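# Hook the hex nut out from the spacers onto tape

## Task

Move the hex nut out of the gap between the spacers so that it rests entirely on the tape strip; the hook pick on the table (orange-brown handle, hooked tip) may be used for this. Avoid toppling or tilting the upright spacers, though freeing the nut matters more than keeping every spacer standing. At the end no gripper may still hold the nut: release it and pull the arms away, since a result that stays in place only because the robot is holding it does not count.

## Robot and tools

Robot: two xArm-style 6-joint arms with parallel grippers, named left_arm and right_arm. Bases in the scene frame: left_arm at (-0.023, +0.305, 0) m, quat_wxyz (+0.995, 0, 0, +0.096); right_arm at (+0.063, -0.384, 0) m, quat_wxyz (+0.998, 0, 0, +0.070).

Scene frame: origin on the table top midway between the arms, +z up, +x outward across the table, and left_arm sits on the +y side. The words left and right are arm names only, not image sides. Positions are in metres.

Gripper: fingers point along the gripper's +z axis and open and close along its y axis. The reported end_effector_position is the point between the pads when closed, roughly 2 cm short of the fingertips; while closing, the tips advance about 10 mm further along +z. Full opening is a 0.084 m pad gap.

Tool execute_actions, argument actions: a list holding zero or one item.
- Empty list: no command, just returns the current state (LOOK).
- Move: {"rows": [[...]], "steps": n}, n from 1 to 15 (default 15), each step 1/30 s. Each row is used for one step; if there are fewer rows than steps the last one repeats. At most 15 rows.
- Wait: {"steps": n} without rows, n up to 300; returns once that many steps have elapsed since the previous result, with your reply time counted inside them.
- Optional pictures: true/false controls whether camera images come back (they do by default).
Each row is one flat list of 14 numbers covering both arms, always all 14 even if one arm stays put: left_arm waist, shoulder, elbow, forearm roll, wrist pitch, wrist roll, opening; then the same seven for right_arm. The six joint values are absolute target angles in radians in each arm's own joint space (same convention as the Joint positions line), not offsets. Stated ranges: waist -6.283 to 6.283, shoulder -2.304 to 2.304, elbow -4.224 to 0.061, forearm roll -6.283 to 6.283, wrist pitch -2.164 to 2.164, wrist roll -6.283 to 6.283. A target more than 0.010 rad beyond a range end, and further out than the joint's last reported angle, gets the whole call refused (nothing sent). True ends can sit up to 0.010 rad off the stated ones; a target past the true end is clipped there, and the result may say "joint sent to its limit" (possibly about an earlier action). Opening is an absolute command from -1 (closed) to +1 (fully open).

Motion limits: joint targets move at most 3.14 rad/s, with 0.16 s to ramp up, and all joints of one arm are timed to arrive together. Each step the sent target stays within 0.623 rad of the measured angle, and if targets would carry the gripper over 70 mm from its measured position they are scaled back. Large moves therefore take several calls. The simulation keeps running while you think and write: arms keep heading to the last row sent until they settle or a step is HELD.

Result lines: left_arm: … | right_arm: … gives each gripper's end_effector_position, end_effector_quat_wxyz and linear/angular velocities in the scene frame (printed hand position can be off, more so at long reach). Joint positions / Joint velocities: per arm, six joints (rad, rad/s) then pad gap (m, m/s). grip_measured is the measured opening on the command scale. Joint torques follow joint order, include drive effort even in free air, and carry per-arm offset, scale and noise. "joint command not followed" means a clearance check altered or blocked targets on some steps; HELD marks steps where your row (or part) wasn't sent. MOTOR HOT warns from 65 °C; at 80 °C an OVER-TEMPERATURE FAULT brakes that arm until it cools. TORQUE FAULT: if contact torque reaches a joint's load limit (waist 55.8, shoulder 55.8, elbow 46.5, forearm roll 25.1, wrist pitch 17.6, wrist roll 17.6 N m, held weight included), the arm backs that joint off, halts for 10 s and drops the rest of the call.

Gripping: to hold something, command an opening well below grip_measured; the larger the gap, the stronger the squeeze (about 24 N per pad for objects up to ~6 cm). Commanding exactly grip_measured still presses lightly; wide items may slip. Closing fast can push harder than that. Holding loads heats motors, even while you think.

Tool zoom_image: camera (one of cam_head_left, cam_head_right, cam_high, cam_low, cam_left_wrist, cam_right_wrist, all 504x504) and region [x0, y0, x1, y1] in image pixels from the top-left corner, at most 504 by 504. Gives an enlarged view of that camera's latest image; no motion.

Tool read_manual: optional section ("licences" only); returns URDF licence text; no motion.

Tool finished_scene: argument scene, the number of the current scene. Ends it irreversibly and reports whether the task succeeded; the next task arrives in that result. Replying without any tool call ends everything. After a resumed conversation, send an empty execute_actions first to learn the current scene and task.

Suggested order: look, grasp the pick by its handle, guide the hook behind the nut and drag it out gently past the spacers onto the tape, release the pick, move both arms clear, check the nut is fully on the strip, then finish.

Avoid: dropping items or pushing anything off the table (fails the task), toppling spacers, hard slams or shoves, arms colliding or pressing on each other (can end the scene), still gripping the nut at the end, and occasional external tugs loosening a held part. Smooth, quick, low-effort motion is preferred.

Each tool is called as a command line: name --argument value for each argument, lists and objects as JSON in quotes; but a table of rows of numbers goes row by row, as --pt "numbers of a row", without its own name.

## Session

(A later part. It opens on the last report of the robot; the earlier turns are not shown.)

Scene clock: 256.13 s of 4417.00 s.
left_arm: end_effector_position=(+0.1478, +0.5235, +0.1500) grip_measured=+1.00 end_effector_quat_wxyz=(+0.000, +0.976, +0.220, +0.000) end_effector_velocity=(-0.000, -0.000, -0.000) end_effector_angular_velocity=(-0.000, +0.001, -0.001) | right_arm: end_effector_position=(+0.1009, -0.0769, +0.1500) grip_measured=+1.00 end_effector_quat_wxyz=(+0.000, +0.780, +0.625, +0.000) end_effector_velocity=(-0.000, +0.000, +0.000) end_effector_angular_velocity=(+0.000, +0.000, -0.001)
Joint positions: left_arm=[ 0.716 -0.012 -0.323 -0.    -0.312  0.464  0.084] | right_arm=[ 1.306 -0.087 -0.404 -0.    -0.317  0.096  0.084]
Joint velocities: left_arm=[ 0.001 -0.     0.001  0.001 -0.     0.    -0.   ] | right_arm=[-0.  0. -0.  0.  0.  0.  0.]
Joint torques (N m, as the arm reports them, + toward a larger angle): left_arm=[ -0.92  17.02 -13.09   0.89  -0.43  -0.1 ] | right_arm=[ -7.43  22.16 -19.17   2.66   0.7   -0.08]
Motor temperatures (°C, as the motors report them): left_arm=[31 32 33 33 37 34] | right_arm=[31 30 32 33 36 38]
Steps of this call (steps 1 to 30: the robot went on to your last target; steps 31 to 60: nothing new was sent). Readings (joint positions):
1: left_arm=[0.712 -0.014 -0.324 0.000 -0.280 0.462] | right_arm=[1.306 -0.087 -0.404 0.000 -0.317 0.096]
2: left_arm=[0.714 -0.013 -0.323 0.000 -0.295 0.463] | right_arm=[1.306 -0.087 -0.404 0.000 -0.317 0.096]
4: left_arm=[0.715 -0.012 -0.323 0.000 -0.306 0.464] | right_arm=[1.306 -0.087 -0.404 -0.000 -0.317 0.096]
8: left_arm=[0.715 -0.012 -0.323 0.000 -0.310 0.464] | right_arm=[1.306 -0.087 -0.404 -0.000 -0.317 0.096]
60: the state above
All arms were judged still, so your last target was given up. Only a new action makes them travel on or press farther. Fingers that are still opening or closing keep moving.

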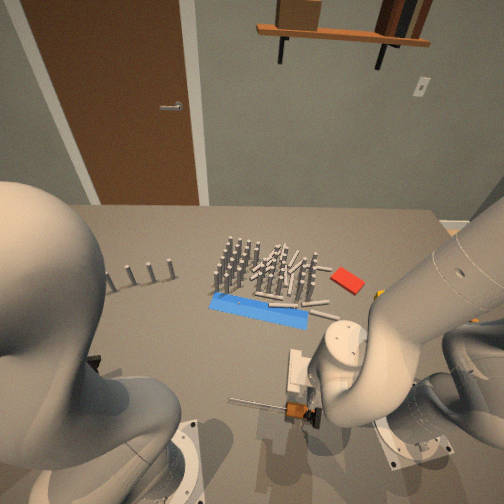

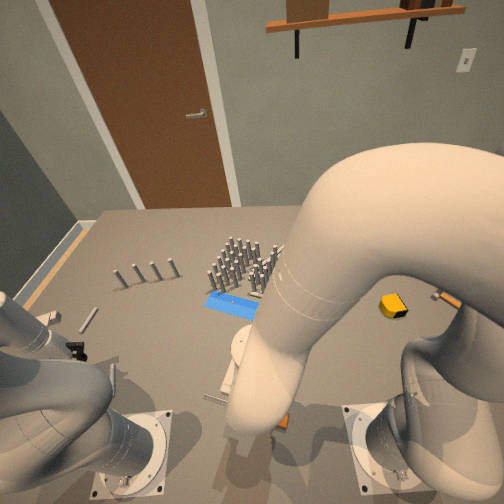

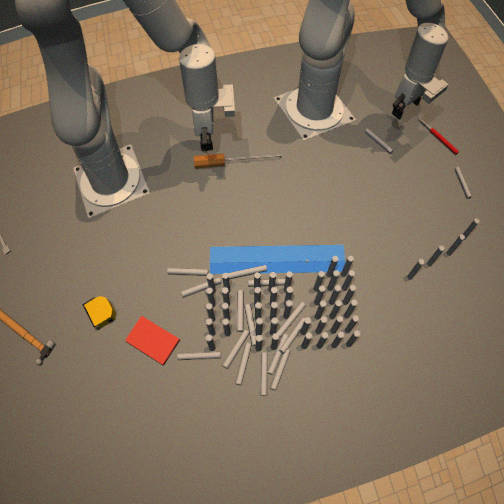

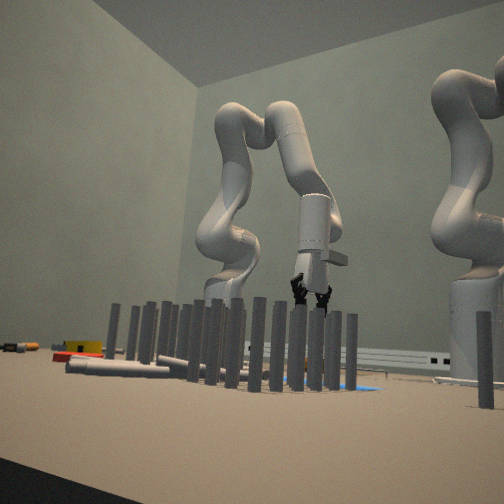

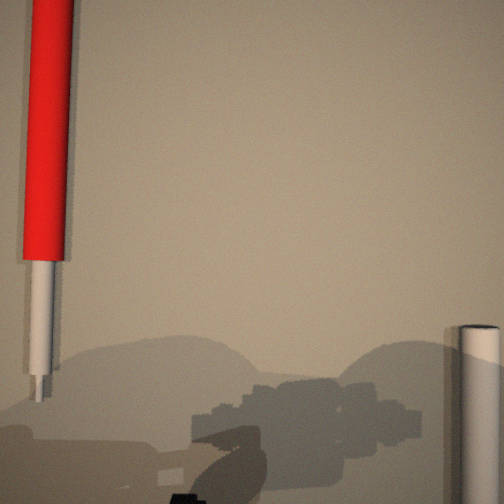

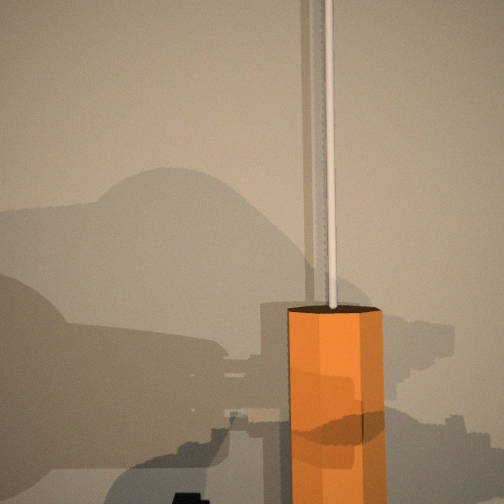

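execute_actions --actions '[{"rows": [[0.7411,-0.4661,-0.3248,0,0.1413,0.49,1, 1.3063,-0.087,-0.4039,0,-0.3169,0.0963,1]], "steps": 15}]'

Scene clock: 257.30 s of 4417.00 s.
left_arm: end_effector_position=(+0.1338, +0.5165, +0.0260) grip_measured=+1.00 end_effector_quat_wxyz=(+0.000, +0.976, +0.220, -0.000) end_effector_velocity=(+0.008, +0.012, -0.008) end_effector_angular_velocity=(+0.036, -0.027, -0.001) | right_arm: end_effector_position=(+0.1009, -0.0769, +0.1500) grip_measured=+1.00 end_effector_quat_wxyz=(+0.000, +0.780, +0.625, +0.000) end_effector_velocity=(+0.000, +0.001, +0.000) end_effector_angular_velocity=(+0.002, -0.000, +0.001)
Joint positions: left_arm=[ 0.741 -0.462 -0.324 -0.     0.137  0.49   0.084] | right_arm=[ 1.306 -0.087 -0.404 -0.    -0.317  0.096  0.084]
Joint velocities: left_arm=[ 0.002 -0.037 -0.014  0.002  0.068  0.002  0.   ] | right_arm=[ 0.    -0.    -0.002 -0.     0.001 -0.001  0.   ]
Joint torques (N m, as the arm reports them, + toward a larger angle): left_arm=[-0.78 34.08 -4.87  0.55 -0.15 -0.16] | right_arm=[ -6.37  21.26 -19.35   2.75   0.67  -0.09]
Motor temperatures (°C, as the motors report them): left_arm=[31 32 33 33 37 34] | right_arm=[31 30 32 33 36 38]
Steps of this call (steps 1 to 20: nothing new was sent; steps 21 to 35: all 15 steps of this action). Readings (joint positions):
21: left_arm=[0.716 -0.012 -0.323 -0.000 -0.311 0.465] | right_arm=[1.306 -0.087 -0.404 -0.000 -0.317 0.096]
22: left_arm=[0.716 -0.017 -0.323 -0.000 -0.305 0.465] | right_arm=[1.306 -0.087 -0.404 -0.000 -0.317 0.096]
24: left_arm=[0.719 -0.074 -0.325 0.000 -0.246 0.468] | right_arm=[1.306 -0.087 -0.404 -0.000 -0.317 0.096]
28: left_arm=[0.731 -0.293 -0.324 0.000 -0.032 0.480] | right_arm=[1.306 -0.087 -0.404 -0.000 -0.317 0.096]
35: the state above

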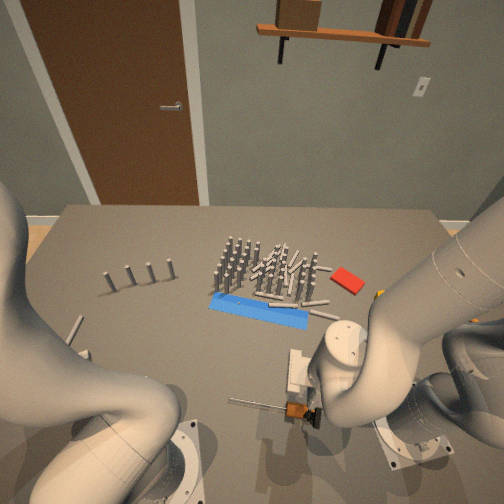

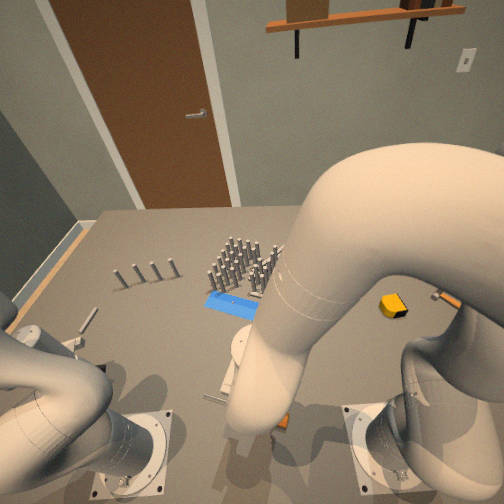

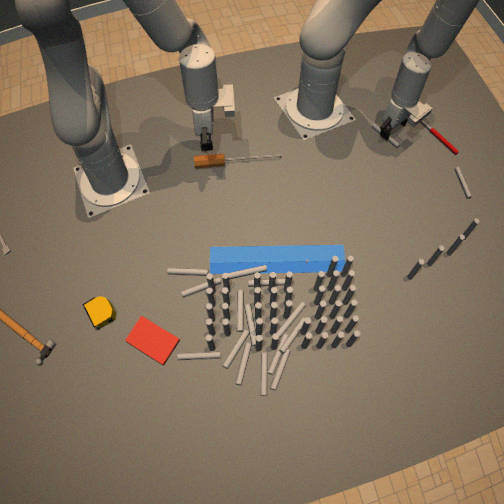

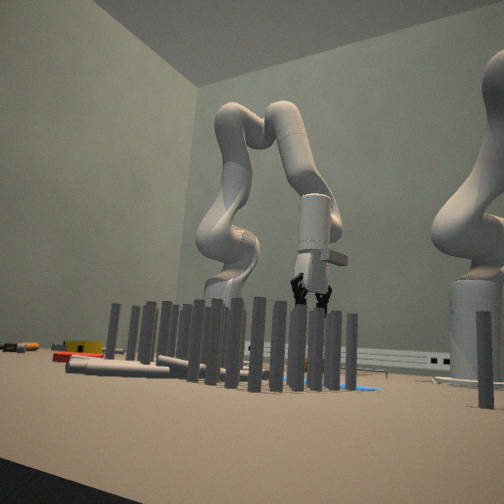

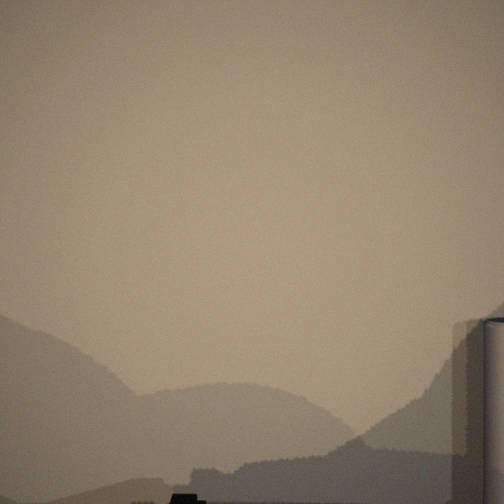

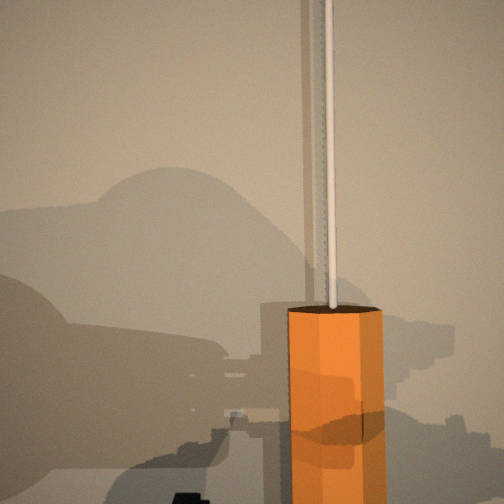

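execute_actions --actions '[{"rows": [[0.7411,-0.4661,-0.3248,0,0.1413,0.49,-1, 1.3063,-0.087,-0.4039,0,-0.3169,0.0963,1]], "steps": 15}]'

Scene clock: 258.17 s of 4417.00 s.
left_arm: end_effector_position=(+0.1337, +0.5165, +0.0250) grip_measured=-0.65 end_effector_quat_wxyz=(+0.000, +0.976, +0.220, -0.000) end_effector_velocity=(+0.000, -0.000, -0.000) end_effector_angular_velocity=(-0.000, +0.000, -0.005) | right_arm: end_effector_position=(+0.1009, -0.0769, +0.1500) grip_measured=+1.00 end_effector_quat_wxyz=(+0.000, +0.780, +0.625, +0.000) end_effector_velocity=(+0.000, +0.001, +0.000) end_effector_angular_velocity=(+0.001, -0.000, +0.001)
Joint positions: left_arm=[ 0.741 -0.466 -0.325 -0.     0.141  0.49   0.015] | right_arm=[ 1.306 -0.087 -0.404  0.    -0.317  0.096  0.084]
Joint velocities: left_arm=[-0.001 -0.     0.     0.002 -0.     0.002 -0.   ] | right_arm=[ 0.     0.    -0.001 -0.001  0.    -0.     0.   ]
Joint torques (N m, as the arm reports them, + toward a larger angle): left_arm=[-3.38 30.1  -4.4   0.15 -0.07 -0.07] | right_arm=[ -6.91  20.19 -19.34   2.41   0.77  -0.04]
Motor temperatures (°C, as the motors report them): left_arm=[31 32 33 33 37 34] | right_arm=[31 30 32 33 36 38]
Steps of this call (steps 1 to 11: the robot went on to your last target; steps 12 to 26: all 15 steps of this action). Readings (joint positions):
12: left_arm=[0.741 -0.466 -0.325 -0.000 0.141 0.490] | right_arm=[1.306 -0.087 -0.404 0.000 -0.317 0.096]
13: left_arm=[0.741 -0.466 -0.325 -0.000 0.141 0.490] | right_arm=[1.306 -0.087 -0.404 -0.000 -0.317 0.096]
15: left_arm=[0.741 -0.466 -0.325 -0.000 0.141 0.490] | right_arm=[1.306 -0.087 -0.404 -0.000 -0.317 0.096]
19: left_arm=[0.741 -0.466 -0.325 0.000 0.141 0.490] | right_arm=[1.306 -0.087 -0.404 -0.000 -0.317 0.096]
26: the state above

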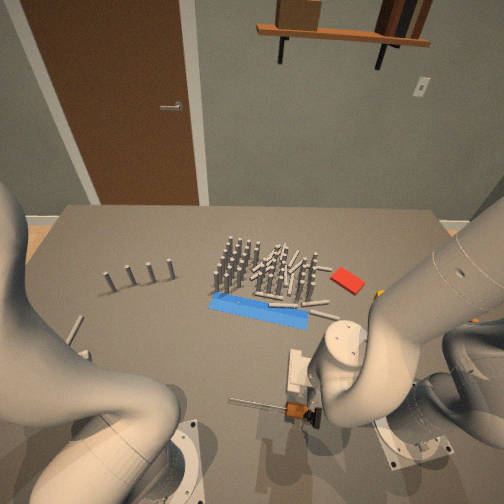

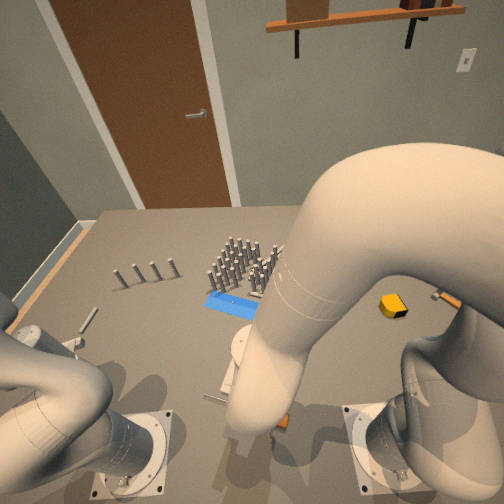

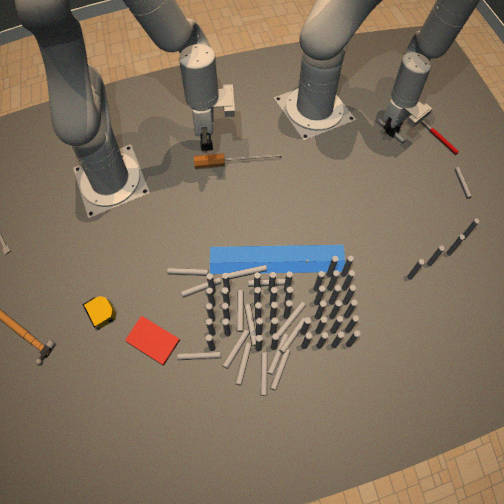

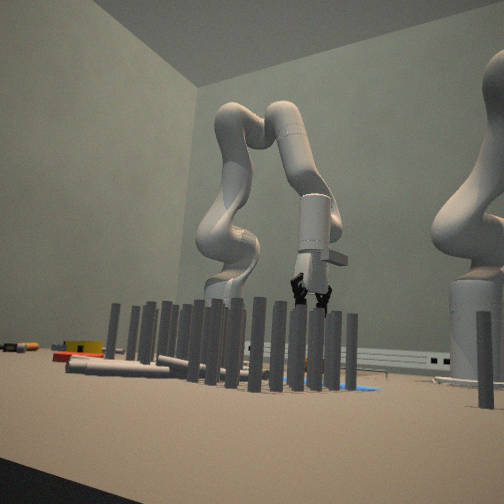

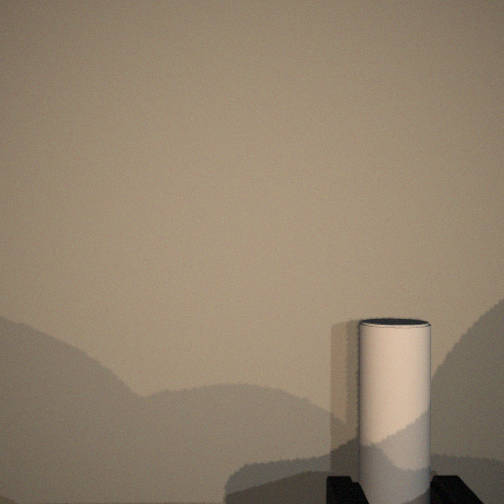

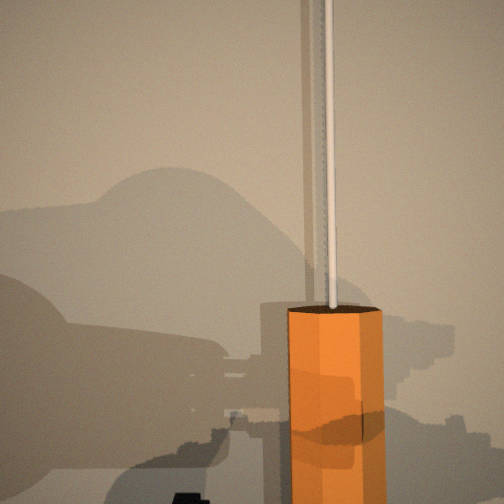

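execute_actions --actions '[{"rows": [[0.7411,-0.0115,-0.3231,0,-0.3116,0.49,-1, 1.3063,-0.087,-0.4039,0,-0.3169,0.0963,1]], "steps": 12}]' --pictures false

execute_actions --actions '[{"rows": [[0.2077,-0.0115,-0.3231,0,1.259,0,-1, 1.3063,-0.087,-0.4039,0,-0.3169,0.0963,1]], "steps": 15}]' --pictures false

execute_actions --actions '[{"rows": [[0.2077,-0.0115,-0.3231,0,1.259,0,-1, 1.3063,-0.087,-0.4039,0,-0.3169,0.0963,1]], "steps": 12}]' --pictures false

execute_actions --actions '[{"rows": [[0.2077,-0.5729,-0.4441,0,1.6996,0,-1, 1.3063,-0.087,-0.4039,0,-0.3169,0.0963,1]], "steps": 13}]' --pictures false

execute_actions --actions '[{"rows": [[0.2077,-0.9799,-0.6006,0,1.9501,0,-1, 1.3063,-0.087,-0.4039,0,-0.3169,0.0963,1]], "steps": 13}]' --pictures false

execute_actions --actions '[{"rows": [[0.2077,-1.1896,-0.7255,0,2.0349,0,-1, 1.3063,-0.087,-0.4039,0,-0.3169,0.0963,1]], "steps": 15}]' --pictures false

execute_actions --actions '[{"rows": [[0.2077,-1.1896,-0.7255,0,2.0349,0,-1, 1.3063,-0.087,-0.4039,0,-0.3169,0.0963,1],[0.2077,-1.1896,-0.7255,0,2.0349,0,-1, 1.3063,-0.087,-0.4039,0,-0.3169,0.0963,1],[0.2077,-1.1896,-0.7255,0,2.0349,0,-1, 1.3063,-0.087,-0.4039,0,-0.3169,0.0963,1],[0.2077,-1.1896,-0.7255,0,2.0349,0,-1, 1.3063,-0.087,-0.4039,0,-0.3169,0.0963,1],[0.2077,-1.1896,-0.7255,0,2.0349,0,0.2, 1.3063,-0.087,-0.4039,0,-0.3169,0.0963,1]], "steps": 14}]' --pictures false

execute_actions --actions '[{"rows": [[0.2077,-0.9799,-0.6006,0,1.9501,0,0.2, 1.3063,-0.087,-0.4039,0,-0.3169,0.0963,1]], "steps": 11}]' --pictures false

execute_actions --actions '[{"rows": [[0.2077,-0.5729,-0.4441,0,1.6996,0,0.2, 1.3063,-0.087,-0.4039,0,-0.3169,0.0963,1]], "steps": 15}]'

Scene clock: 263.43 s of 4417.00 s.
left_arm: end_effector_position=(+0.1433, +0.5295, +0.1447) grip_measured=-0.65 end_effector_quat_wxyz=(-0.001, +0.976, +0.220, +0.002) end_effector_velocity=(-0.008, -0.012, +0.122) end_effector_angular_velocity=(-0.007, +0.005, -0.001) | right_arm: end_effector_position=(+0.1009, -0.0769, +0.1500) grip_measured=+1.00 end_effector_quat_wxyz=(+0.000, +0.780, +0.625, +0.000) end_effector_velocity=(+0.000, +0.000, +0.000) end_effector_angular_velocity=(+0.001, -0.001, +0.001)
Joint positions: left_arm=[ 0.741 -0.032 -0.324  0.    -0.288  0.49   0.015] | right_arm=[ 1.306 -0.087 -0.404 -0.    -0.317  0.096  0.084]
Joint velocities: left_arm=[-0.001  0.442  0.004 -0.002 -0.446  0.001 -0.   ] | right_arm=[ 0.     0.    -0.001 -0.002  0.     0.001  0.   ]
Joint torques (N m, as the arm reports them, + toward a larger angle): left_arm=[ -2.15 -21.62  -8.     0.57   0.5   -0.01] | right_arm=[ -5.62  20.47 -18.96   2.36   0.69  -0.12]
Motor temperatures (°C, as the motors report them): left_arm=[31 32 33 33 37 34] | right_arm=[31 29 32 33 36 38]
Steps of this call (steps 1 to 15: the robot went on to your last target; steps 16 to 90: nothing new was sent; then 1.87 s passed at rest; steps 91 to 102: all 12 steps of this action). Readings (joint positions):
91: left_arm=[0.741 -0.466 -0.325 0.000 0.141 0.490] | right_arm=[1.306 -0.087 -0.404 -0.000 -0.317 0.096]
92: left_arm=[0.741 -0.460 -0.324 0.000 0.134 0.490] | right_arm=[1.306 -0.087 -0.404 -0.000 -0.317 0.096]
94: left_arm=[0.741 -0.404 -0.323 -0.000 0.075 0.490] | right_arm=[1.306 -0.087 -0.404 -0.000 -0.317 0.096]
98: left_arm=[0.741 -0.185 -0.325 0.000 -0.139 0.490] | right_arm=[1.306 -0.087 -0.404 -0.000 -0.317 0.096]
102: the state above

Scene clock: 263.93 s of 4417.00 s.
left_arm: end_effector_position=(+0.3357, +0.5284, +0.1969) grip_measured=-0.65 end_effector_quat_wxyz=(-0.108, +0.930, +0.194, +0.294) end_effector_velocity=(+0.418, -0.016, +0.259) end_effector_angular_velocity=(+0.674, -1.654, -0.144) | right_arm: end_effector_position=(+0.1009, -0.0769, +0.1500) grip_measured=+1.00 end_effector_quat_wxyz=(+0.000, +0.780, +0.625, +0.000) end_effector_velocity=(-0.000, -0.000, -0.000) end_effector_angular_velocity=(+0.000, +0.000, +0.000)
Joint positions: left_arm=[ 0.366 -0.015 -0.323 -0.     0.328  0.146  0.015] | right_arm=[ 1.306 -0.087 -0.404 -0.    -0.317  0.096  0.084]
Joint velocities: left_arm=[-0.555  0.012 -0.001 -0.002  1.747 -0.509 -0.   ] | right_arm=[-0.     0.     0.001  0.001  0.    -0.001  0.   ]
Joint torques (N m, as the arm reports them, + toward a larger angle): left_arm=[  3.74  23.47 -14.31   1.03   1.     0.11] | right_arm=[ -6.17  19.67 -19.14   2.56   0.71  -0.11]
Motor temperatures (°C, as the motors report them): left_arm=[31 32 33 33 37 34] | right_arm=[31 29 32 33 36 38]
Steps of this call (steps 1 to 15: all 15 steps of this action). Readings (joint positions):
1: left_arm=[0.741 -0.022 -0.324 0.000 -0.299 0.490] | right_arm=[1.306 -0.087 -0.404 -0.000 -0.317 0.096]
2: left_arm=[0.737 -0.017 -0.323 0.000 -0.299 0.485] | right_arm=[1.306 -0.087 -0.404 0.000 -0.317 0.096]
4: left_arm=[0.693 -0.017 -0.322 0.000 -0.250 0.443] | right_arm=[1.306 -0.087 -0.404 -0.000 -0.317 0.096]
8: left_arm=[0.540 -0.017 -0.323 0.000 -0.051 0.306] | right_arm=[1.306 -0.087 -0.404 -0.000 -0.317 0.096]
15: the state above

Scene clock: 264.33 s of 4417.00 s.
left_arm: end_effector_position=(+0.4497, +0.5172, +0.3521) grip_measured=-0.65 end_effector_quat_wxyz=(-0.141, +0.750, +0.153, +0.627) end_effector_velocity=(+0.124, -0.083, +0.448) end_effector_angular_velocity=(+0.560, -1.778, -0.207) | right_arm: end_effector_position=(+0.1009, -0.0769, +0.1500) grip_measured=+1.00 end_effector_quat_wxyz=(+0.000, +0.780, +0.625, +0.000) end_effector_velocity=(-0.000, -0.000, -0.000) end_effector_angular_velocity=(+0.000, -0.000, -0.001)
Joint positions: left_arm=[ 0.231 -0.012 -0.323 -0.     1.086  0.021  0.015] | right_arm=[ 1.306 -0.087 -0.404 -0.    -0.317  0.096  0.084]
Joint velocities: left_arm=[-0.244  0.006 -0.001  0.002  1.844 -0.221  0.   ] | right_arm=[-0.     0.     0.    -0.     0.     0.001  0.   ]
Joint torques (N m, as the arm reports them, + toward a larger angle): left_arm=[ -2.76  23.9  -14.23   0.71   0.96  -0.24] | right_arm=[ -5.44  20.53 -19.63   2.72   0.71  -0.03]
Motor temperatures (°C, as the motors report them): left_arm=[31 32 33 33 37 34] | right_arm=[31 29 32 33 36 38]
Steps of this call (steps 1 to 12: all 12 steps of this action). Readings (joint positions):
1: left_arm=[0.348 -0.014 -0.323 -0.000 0.387 0.130] | right_arm=[1.306 -0.087 -0.404 0.000 -0.317 0.096]
2: left_arm=[0.332 -0.014 -0.323 -0.000 0.447 0.115] | right_arm=[1.306 -0.087 -0.404 0.000 -0.317 0.096]
4: left_arm=[0.304 -0.013 -0.323 0.000 0.571 0.089] | right_arm=[1.306 -0.087 -0.404 0.000 -0.317 0.096]
8: left_arm=[0.264 -0.013 -0.323 -0.000 0.827 0.052] | right_arm=[1.306 -0.087 -0.404 -0.000 -0.317 0.096]
12: the state above

Scene clock: 264.77 s of 4417.00 s.
left_arm: end_effector_position=(+0.4831, +0.5187, +0.2585) grip_measured=-0.65 end_effector_quat_wxyz=(-0.140, +0.695, +0.141, +0.691) end_effector_velocity=(-0.012, -0.012, -0.226) end_effector_angular_velocity=(-0.027, +0.039, -0.011) | right_arm: end_effector_position=(+0.1009, -0.0769, +0.1500) grip_measured=+1.00 end_effector_quat_wxyz=(+0.000, +0.780, +0.625, +0.000) end_effector_velocity=(+0.000, +0.001, +0.000) end_effector_angular_velocity=(+0.001, -0.000, +0.001)
Joint positions: left_arm=[ 0.208 -0.538 -0.435  0.     1.668  0.001  0.015] | right_arm=[ 1.306 -0.087 -0.404 -0.    -0.317  0.096  0.084]
Joint velocities: left_arm=[-0.013 -0.752 -0.142 -0.001  0.563 -0.01  -0.   ] | right_arm=[ 0.    -0.    -0.001 -0.001 -0.    -0.    -0.   ]
Joint torques (N m, as the arm reports them, + toward a larger angle): left_arm=[ 0.91 89.5  -6.85  0.87  1.9   0.02] | right_arm=[ -5.63  19.94 -18.72   2.43   0.76   0.04]
Motor temperatures (°C, as the motors report them): left_arm=[31 32 33 33 37 34] | right_arm=[31 29 32 33 36 38]
Steps of this call (steps 1 to 13: all 13 steps of this action). Readings (joint positions):
1: left_arm=[0.223 -0.012 -0.323 0.000 1.144 0.014] | right_arm=[1.306 -0.087 -0.404 -0.000 -0.317 0.096]
2: left_arm=[0.218 -0.017 -0.324 0.000 1.201 0.010] | right_arm=[1.306 -0.087 -0.404 -0.000 -0.317 0.096]
4: left_arm=[0.214 -0.071 -0.337 0.000 1.311 0.006] | right_arm=[1.306 -0.087 -0.404 -0.000 -0.317 0.096]
8: left_arm=[0.212 -0.304 -0.386 -0.000 1.487 0.004] | right_arm=[1.306 -0.087 -0.404 -0.000 -0.317 0.096]
13: the state above

Scene clock: 265.20 s of 4417.00 s.
left_arm: end_effector_position=(+0.4831, +0.5183, +0.1314) grip_measured=-0.65 end_effector_quat_wxyz=(-0.140, +0.694, +0.140, +0.692) end_effector_velocity=(+0.002, +0.002, -0.021) end_effector_angular_velocity=(+0.024, -0.057, +0.000) | right_arm: end_effector_position=(+0.1009, -0.0769, +0.1500) grip_measured=+1.00 end_effector_quat_wxyz=(+0.000, +0.780, +0.625, +0.000) end_effector_velocity=(-0.000, -0.001, -0.000) end_effector_angular_velocity=(-0.001, +0.000, -0.002)
Joint positions: left_arm=[ 0.208 -0.973 -0.597 -0.     1.944  0.     0.015] | right_arm=[ 1.306 -0.087 -0.404 -0.    -0.317  0.096  0.084]
Joint velocities: left_arm=[ 0.001 -0.115 -0.065  0.001  0.112  0.001 -0.   ] | right_arm=[-0.    -0.     0.002  0.001  0.     0.001 -0.   ]
Joint torques (N m, as the arm reports them, + toward a larger angle): left_arm=[-1.28 58.45 -0.31  0.7   1.67  0.02] | right_arm=[ -7.1   20.52 -18.75   2.47   0.74  -0.18]
Motor temperatures (°C, as the motors report them): left_arm=[31 32 33 33 37 34] | right_arm=[31 29 32 33 36 38]
Steps of this call (steps 1 to 13: all 13 steps of this action). Readings (joint positions):
1: left_arm=[0.208 -0.556 -0.439 0.000 1.682 0.000] | right_arm=[1.306 -0.087 -0.404 -0.000 -0.317 0.096]
2: left_arm=[0.208 -0.570 -0.443 -0.000 1.695 0.000] | right_arm=[1.306 -0.087 -0.404 -0.000 -0.317 0.096]
4: left_arm=[0.208 -0.633 -0.469 -0.000 1.739 0.000] | right_arm=[1.306 -0.087 -0.404 0.000 -0.317 0.096]
8: left_arm=[0.208 -0.843 -0.549 0.000 1.865 0.000] | right_arm=[1.306 -0.087 -0.404 -0.000 -0.317 0.096]
13: the state above

Scene clock: 265.70 s of 4417.00 s.
left_arm: end_effector_position=(+0.4835, +0.5185, +0.0617) grip_measured=-0.65 end_effector_quat_wxyz=(-0.140, +0.693, +0.140, +0.693) end_effector_velocity=(-0.001, -0.001, -0.003) end_effector_angular_velocity=(-0.002, +0.004, -0.001) | right_arm: end_effector_position=(+0.1009, -0.0769, +0.1500) grip_measured=+1.00 end_effector_quat_wxyz=(+0.000, +0.780, +0.625, +0.000) end_effector_velocity=(+0.000, -0.000, +0.000) end_effector_angular_velocity=(-0.000, -0.000, +0.000)
Joint positions: left_arm=[ 0.208 -1.188 -0.725 -0.     2.035  0.     0.015] | right_arm=[ 1.306 -0.087 -0.404 -0.    -0.317  0.096  0.084]
Joint velocities: left_arm=[-0.001 -0.007 -0.001  0.     0.001 -0.     0.   ] | right_arm=[-0.  0.  0. -0. -0. -0.  0.]
Joint torques (N m, as the arm reports them, + toward a larger angle): left_arm=[-1.65 44.02  0.77  0.24  1.85  0.08] | right_arm=[ -7.13  20.53 -19.88   2.76   0.69  -0.1 ]
Motor temperatures (°C, as the motors report them): left_arm=[31 32 33 33 37 34] | right_arm=[31 29 32 33 36 38]
Steps of this call (steps 1 to 15: all 15 steps of this action). Readings (joint positions):
1: left_arm=[0.208 -0.976 -0.599 -0.000 1.947 0.000] | right_arm=[1.306 -0.087 -0.404 0.000 -0.317 0.096]
2: left_arm=[0.208 -0.982 -0.603 -0.000 1.952 0.000] | right_arm=[1.306 -0.087 -0.404 -0.000 -0.317 0.096]
4: left_arm=[0.208 -1.039 -0.639 -0.000 1.978 0.000] | right_arm=[1.306 -0.087 -0.404 0.000 -0.317 0.096]
8: left_arm=[0.208 -1.178 -0.716 0.000 2.027 -0.000] | right_arm=[1.306 -0.087 -0.404 -0.000 -0.317 0.096]
15: the state above

Scene clock: 266.17 s of 4417.00 s.
left_arm: end_effector_position=(+0.4833, +0.5184, +0.0611) grip_measured=+0.19 end_effector_quat_wxyz=(-0.140, +0.693, +0.140, +0.693) end_effector_velocity=(+0.000, +0.000, -0.000) end_effector_angular_velocity=(+0.000, +0.001, +0.000) | right_arm: end_effector_position=(+0.1009, -0.0769, +0.1500) grip_measured=+1.00 end_effector_quat_wxyz=(+0.000, +0.780, +0.625, +0.000) end_effector_velocity=(-0.000, +0.001, +0.000) end_effector_angular_velocity=(+0.001, +0.000, -0.001)
Joint positions: left_arm=[ 0.208 -1.19  -0.725 -0.     2.035 -0.     0.052] | right_arm=[ 1.306 -0.087 -0.404 -0.    -0.317  0.096  0.084]
Joint velocities: left_arm=[-0.    -0.001 -0.001 -0.    -0.     0.001  0.   ] | right_arm=[ 0.     0.    -0.001  0.001 -0.    -0.    -0.   ]
Joint torques (N m, as the arm reports them, + toward a larger angle): left_arm=[-0.87 41.95  2.31  0.57  1.86 -0.11] | right_arm=[ -6.1   20.97 -19.49   2.52   0.77  -0.02]
Motor temperatures (°C, as the motors report them): left_arm=[31 32 33 33 37 34] | right_arm=[31 29 32 33 36 38]
Steps of this call (steps 1 to 14: all 14 steps of this action). Readings (joint positions):
1: left_arm=[0.208 -1.188 -0.725 -0.000 2.035 0.000] | right_arm=[1.306 -0.087 -0.404 0.000 -0.317 0.096]
2: left_arm=[0.208 -1.189 -0.725 -0.000 2.035 0.000] | right_arm=[1.306 -0.087 -0.404 -0.000 -0.317 0.096]
4: left_arm=[0.208 -1.189 -0.725 -0.000 2.035 0.000] | right_arm=[1.306 -0.087 -0.404 -0.000 -0.317 0.096]
8: left_arm=[0.208 -1.189 -0.725 -0.000 2.035 0.000] | right_arm=[1.306 -0.087 -0.404 -0.000 -0.317 0.096]
14: the state above

Scene clock: 266.53 s of 4417.00 s.
left_arm: end_effector_position=(+0.4833, +0.5184, +0.1293) grip_measured=+0.19 end_effector_quat_wxyz=(-0.140, +0.693, +0.140, +0.693) end_effector_velocity=(-0.006, -0.003, -0.003) end_effector_angular_velocity=(-0.013, +0.031, -0.000) | right_arm: end_effector_position=(+0.1009, -0.0769, +0.1500) grip_measured=+1.00 end_effector_quat_wxyz=(+0.000, +0.780, +0.625, +0.000) end_effector_velocity=(-0.000, -0.001, -0.000) end_effector_angular_velocity=(-0.002, +0.000, -0.001)
Joint positions: left_arm=[ 0.208 -0.982 -0.602 -0.     1.951  0.     0.052] | right_arm=[ 1.306 -0.087 -0.404 -0.    -0.317  0.096  0.084]
Joint velocities: left_arm=[ 0.     0.015  0.023  0.    -0.026  0.     0.   ] | right_arm=[-0.     0.     0.002  0.     0.     0.    -0.   ]
Joint torques (N m, as the arm reports them, + toward a larger angle): left_arm=[ 0.66 42.99 -1.36  0.22  1.59 -0.07] | right_arm=[ -7.31  22.12 -19.23   2.62   0.71  -0.09]
Motor temperatures (°C, as the motors report them): left_arm=[31 32 33 33 37 34] | right_arm=[31 29 32 33 36 38]
Steps of this call (steps 1 to 11: all 11 steps of this action). Readings (joint positions):
1: left_arm=[0.208 -1.189 -0.725 0.000 2.035 -0.000] | right_arm=[1.306 -0.087 -0.404 -0.000 -0.317 0.096]
2: left_arm=[0.208 -1.184 -0.722 0.000 2.032 -0.000] | right_arm=[1.306 -0.087 -0.404 0.000 -0.317 0.096]
4: left_arm=[0.208 -1.129 -0.687 0.000 2.007 -0.000] | right_arm=[1.306 -0.087 -0.404 0.000 -0.317 0.096]
8: left_arm=[0.208 -0.992 -0.610 -0.000 1.958 0.000] | right_arm=[1.306 -0.087 -0.404 -0.000 -0.317 0.096]
11: the state above

Scene clock: 267.03 s of 4417.00 s.
left_arm: end_effector_position=(+0.4832, +0.5184, +0.2489) grip_measured=+0.19 end_effector_quat_wxyz=(-0.140, +0.693, +0.140, +0.693) end_effector_velocity=(-0.004, -0.002, -0.001) end_effector_angular_velocity=(-0.011, +0.023, -0.001) | right_arm: end_effector_position=(+0.1009, -0.0769, +0.1500) grip_measured=+1.00 end_effector_quat_wxyz=(+0.000, +0.780, +0.625, +0.000) end_effector_velocity=(+0.000, +0.000, +0.000) end_effector_angular_velocity=(-0.000, -0.001, +0.002)
Joint positions: left_arm=[ 0.208 -0.576 -0.445 -0.     1.701 -0.     0.052] | right_arm=[ 1.306 -0.087 -0.404  0.    -0.317  0.096  0.084]
Joint velocities: left_arm=[ 0.001  0.021  0.015  0.002 -0.032 -0.001 -0.   ] | right_arm=[ 0.    -0.    -0.001 -0.002 -0.    -0.001  0.   ]
Joint torques (N m, as the arm reports them, + toward a larger angle): left_arm=[-0.21 38.14 -5.89  0.77  1.67  0.08] | right_arm=[ -6.69  20.48 -18.79   2.11   0.73  -0.09]
Motor temperatures (°C, as the motors report them): left_arm=[31 32 33 33 37 34] | right_arm=[31 29 32 33 36 38]
Steps of this call (steps 1 to 15: all 15 steps of this action). Readings (joint positions):
1: left_arm=[0.208 -0.982 -0.601 -0.000 1.950 -0.000] | right_arm=[1.306 -0.087 -0.404 -0.000 -0.317 0.096]
2: left_arm=[0.208 -0.976 -0.598 0.000 1.946 -0.000] | right_arm=[1.306 -0.087 -0.404 -0.000 -0.317 0.096]
4: left_arm=[0.208 -0.920 -0.575 0.000 1.908 -0.000] | right_arm=[1.306 -0.087 -0.404 -0.000 -0.317 0.096]
8: left_arm=[0.208 -0.712 -0.498 0.000 1.785 0.000] | right_arm=[1.306 -0.087 -0.404 0.000 -0.317 0.096]
15: the state above

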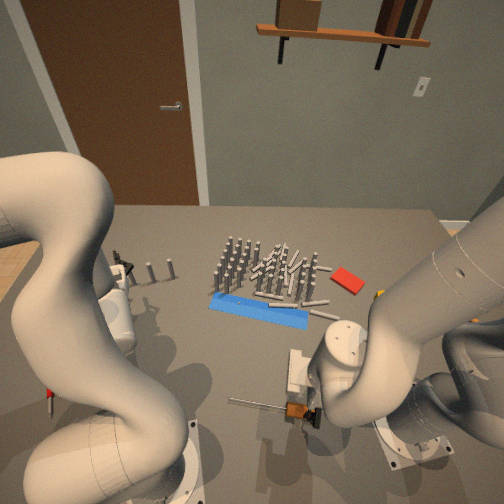

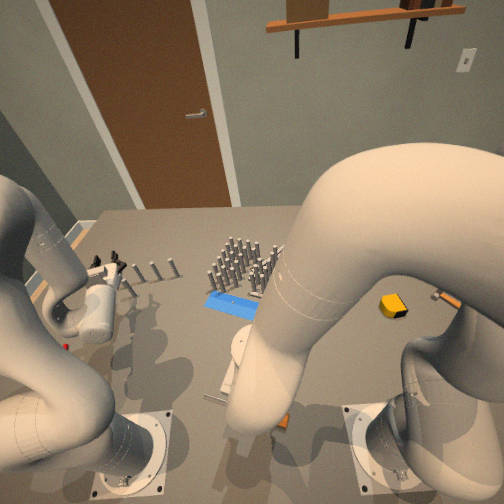

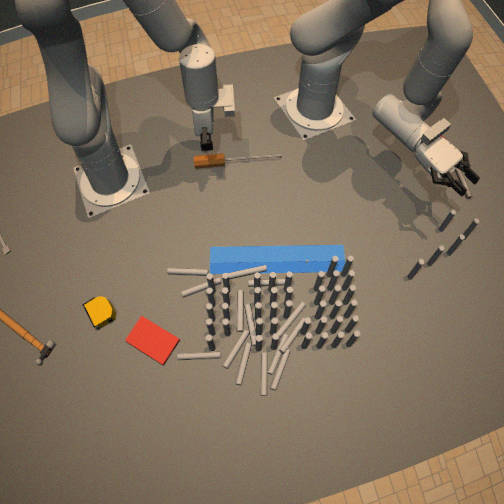

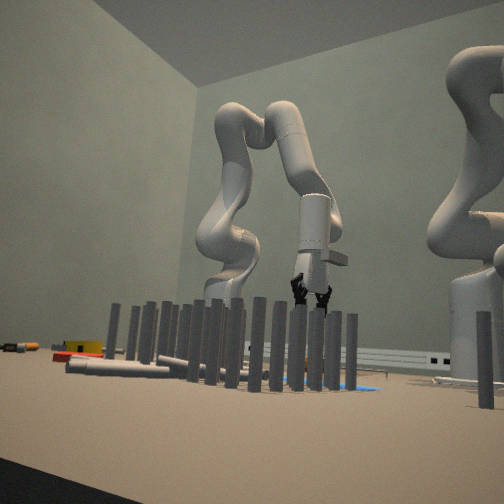

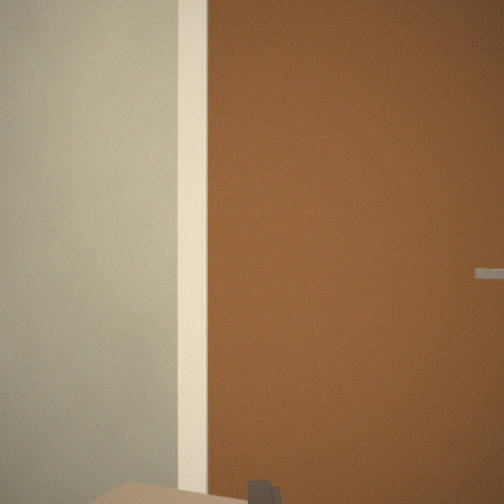

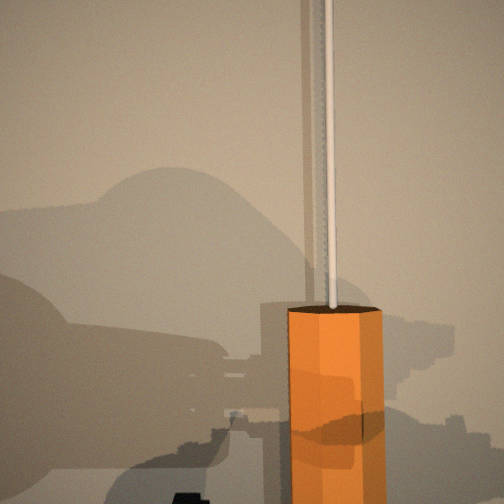

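execute_actions --actions '[{"rows": [[0.4995,-0.4427,-1.0289,0,-0.5862,0.63,0.2, 1.3063,-0.087,-0.4039,0,-0.3169,0.0963,1]], "steps": 15}]' --pictures false

execute_actions --actions '[{"steps": 35}]'

Scene clock: 268.27 s of 4417.00 s.
left_arm: end_effector_position=(+0.5636, +0.6874, +0.3277) grip_measured=+0.19 end_effector_quat_wxyz=(-0.314, +0.732, +0.071, +0.601) end_effector_velocity=(+0.078, +0.389, +0.106) end_effector_angular_velocity=(+0.288, +1.151, +0.334) | right_arm: end_effector_position=(+0.1009, -0.0769, +0.1500) grip_measured=+1.00 end_effector_quat_wxyz=(+0.000, +0.780, +0.625, +0.000) end_effector_velocity=(+0.000, +0.000, +0.000) end_effector_angular_velocity=(+0.000, -0.000, +0.001)
Joint positions: left_arm=[ 0.386 -0.493 -0.802  0.     1.181  0.385  0.052] | right_arm=[ 1.306 -0.087 -0.404 -0.    -0.317  0.096  0.084]
Joint velocities: left_arm=[ 0.404  0.181 -0.808 -0.    -1.795  0.873 -0.   ] | right_arm=[-0.     0.    -0.    -0.001 -0.    -0.    -0.   ]
Joint torques (N m, as the arm reports them, + toward a larger angle): left_arm=[ -0.76  43.73 -15.15   1.42   1.01   0.14] | right_arm=[ -6.42  21.03 -18.75   2.62   0.66  -0.09]
Motor temperatures (°C, as the motors report them): left_arm=[31 32 33 33 37 34] | right_arm=[31 29 32 33 36 38]
Steps of this call (steps 1 to 15: the robot went on to your last target; steps 16 to 22: nothing new was sent; steps 23 to 37: all 15 steps of this action). Readings (joint positions):
23: left_arm=[0.208 -0.573 -0.444 0.000 1.699 0.000] | right_arm=[1.306 -0.087 -0.404 -0.000 -0.317 0.096]
24: left_arm=[0.210 -0.572 -0.449 0.000 1.692 0.007] | right_arm=[1.306 -0.087 -0.404 -0.000 -0.317 0.096]
26: left_arm=[0.234 -0.562 -0.496 0.000 1.639 0.060] | right_arm=[1.306 -0.087 -0.404 -0.000 -0.317 0.096]
30: left_arm=[0.292 -0.535 -0.613 0.000 1.504 0.182] | right_arm=[1.306 -0.087 -0.404 -0.000 -0.317 0.096]
37: the state above

Scene clock: 269.43 s of 4417.00 s.
left_arm: end_effector_position=(+0.3833, +0.6410, +0.2000) grip_measured=+0.19 end_effector_quat_wxyz=(-0.000, +1.000, +0.031, +0.000) end_effector_velocity=(-0.001, +0.000, +0.000) end_effector_angular_velocity=(-0.001, +0.002, -0.000) | right_arm: end_effector_position=(+0.1009, -0.0769, +0.1500) grip_measured=+1.00 end_effector_quat_wxyz=(+0.000, +0.780, +0.625, +0.000) end_effector_velocity=(-0.000, -0.000, -0.000) end_effector_angular_velocity=(-0.000, +0.000, -0.000)
Joint positions: left_arm=[ 0.499 -0.443 -1.029 -0.    -0.586  0.63   0.052] | right_arm=[ 1.306 -0.087 -0.404 -0.    -0.317  0.096  0.084]
Joint velocities: left_arm=[ 0.001  0.    -0.     0.002 -0.003 -0.001 -0.   ] | right_arm=[ 0.    -0.     0.     0.001 -0.    -0.     0.   ]
Joint torques (N m, as the arm reports them, + toward a larger angle): left_arm=[  0.49  46.93 -16.     1.46  -0.24  -0.04] | right_arm=[ -6.66  20.23 -19.18   2.93   0.77  -0.14]
Motor temperatures (°C, as the motors report them): left_arm=[31 32 33 33 37 34] | right_arm=[31 29 32 33 36 38]
Steps of this call (steps 1 to 35: the robot went on to your last target). Readings (joint positions):
1: left_arm=[0.400 -0.487 -0.829 0.000 1.118 0.414] | right_arm=[1.306 -0.087 -0.404 -0.000 -0.317 0.096]
2: left_arm=[0.414 -0.481 -0.857 0.000 1.047 0.444] | right_arm=[1.306 -0.087 -0.404 0.000 -0.317 0.096]
4: left_arm=[0.442 -0.468 -0.914 0.000 0.873 0.505] | right_arm=[1.306 -0.087 -0.404 -0.000 -0.317 0.096]
8: left_arm=[0.483 -0.450 -0.996 -0.000 0.468 0.592] | right_arm=[1.306 -0.087 -0.404 -0.000 -0.317 0.096]
35: the state above

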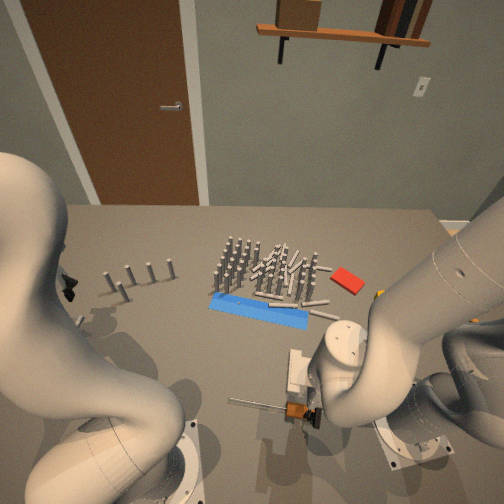

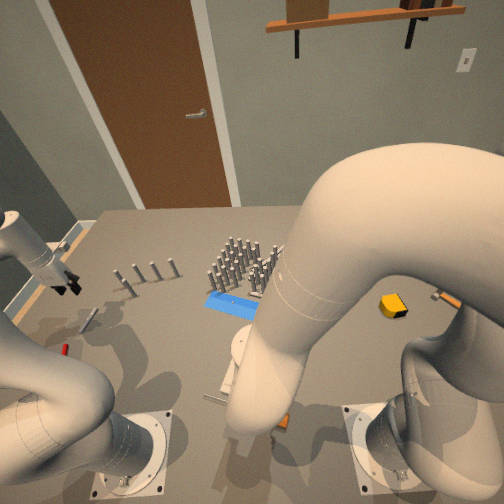

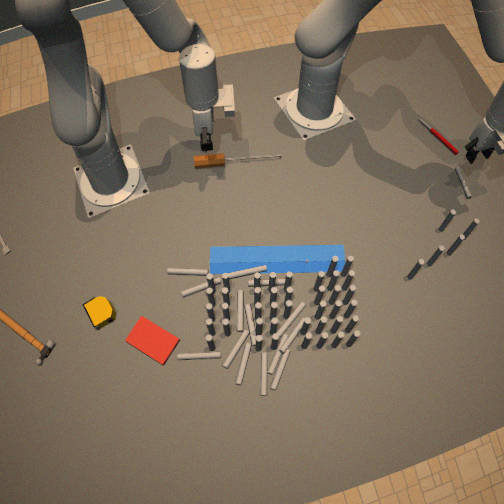

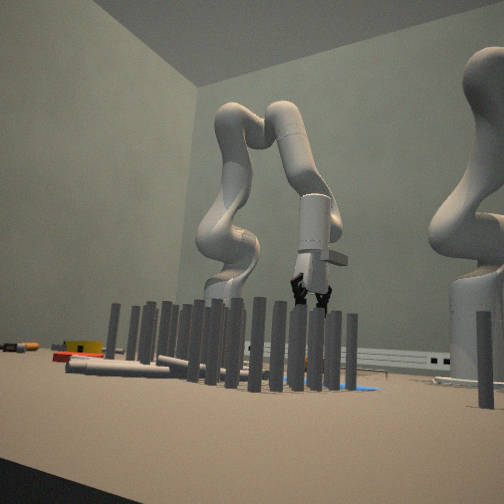

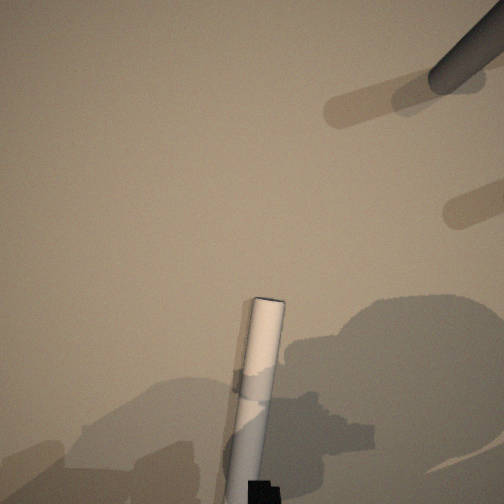

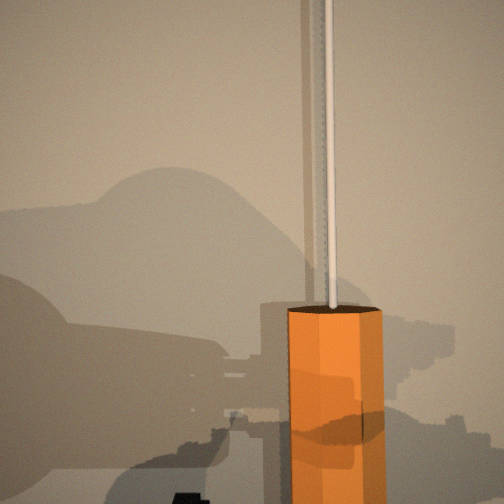

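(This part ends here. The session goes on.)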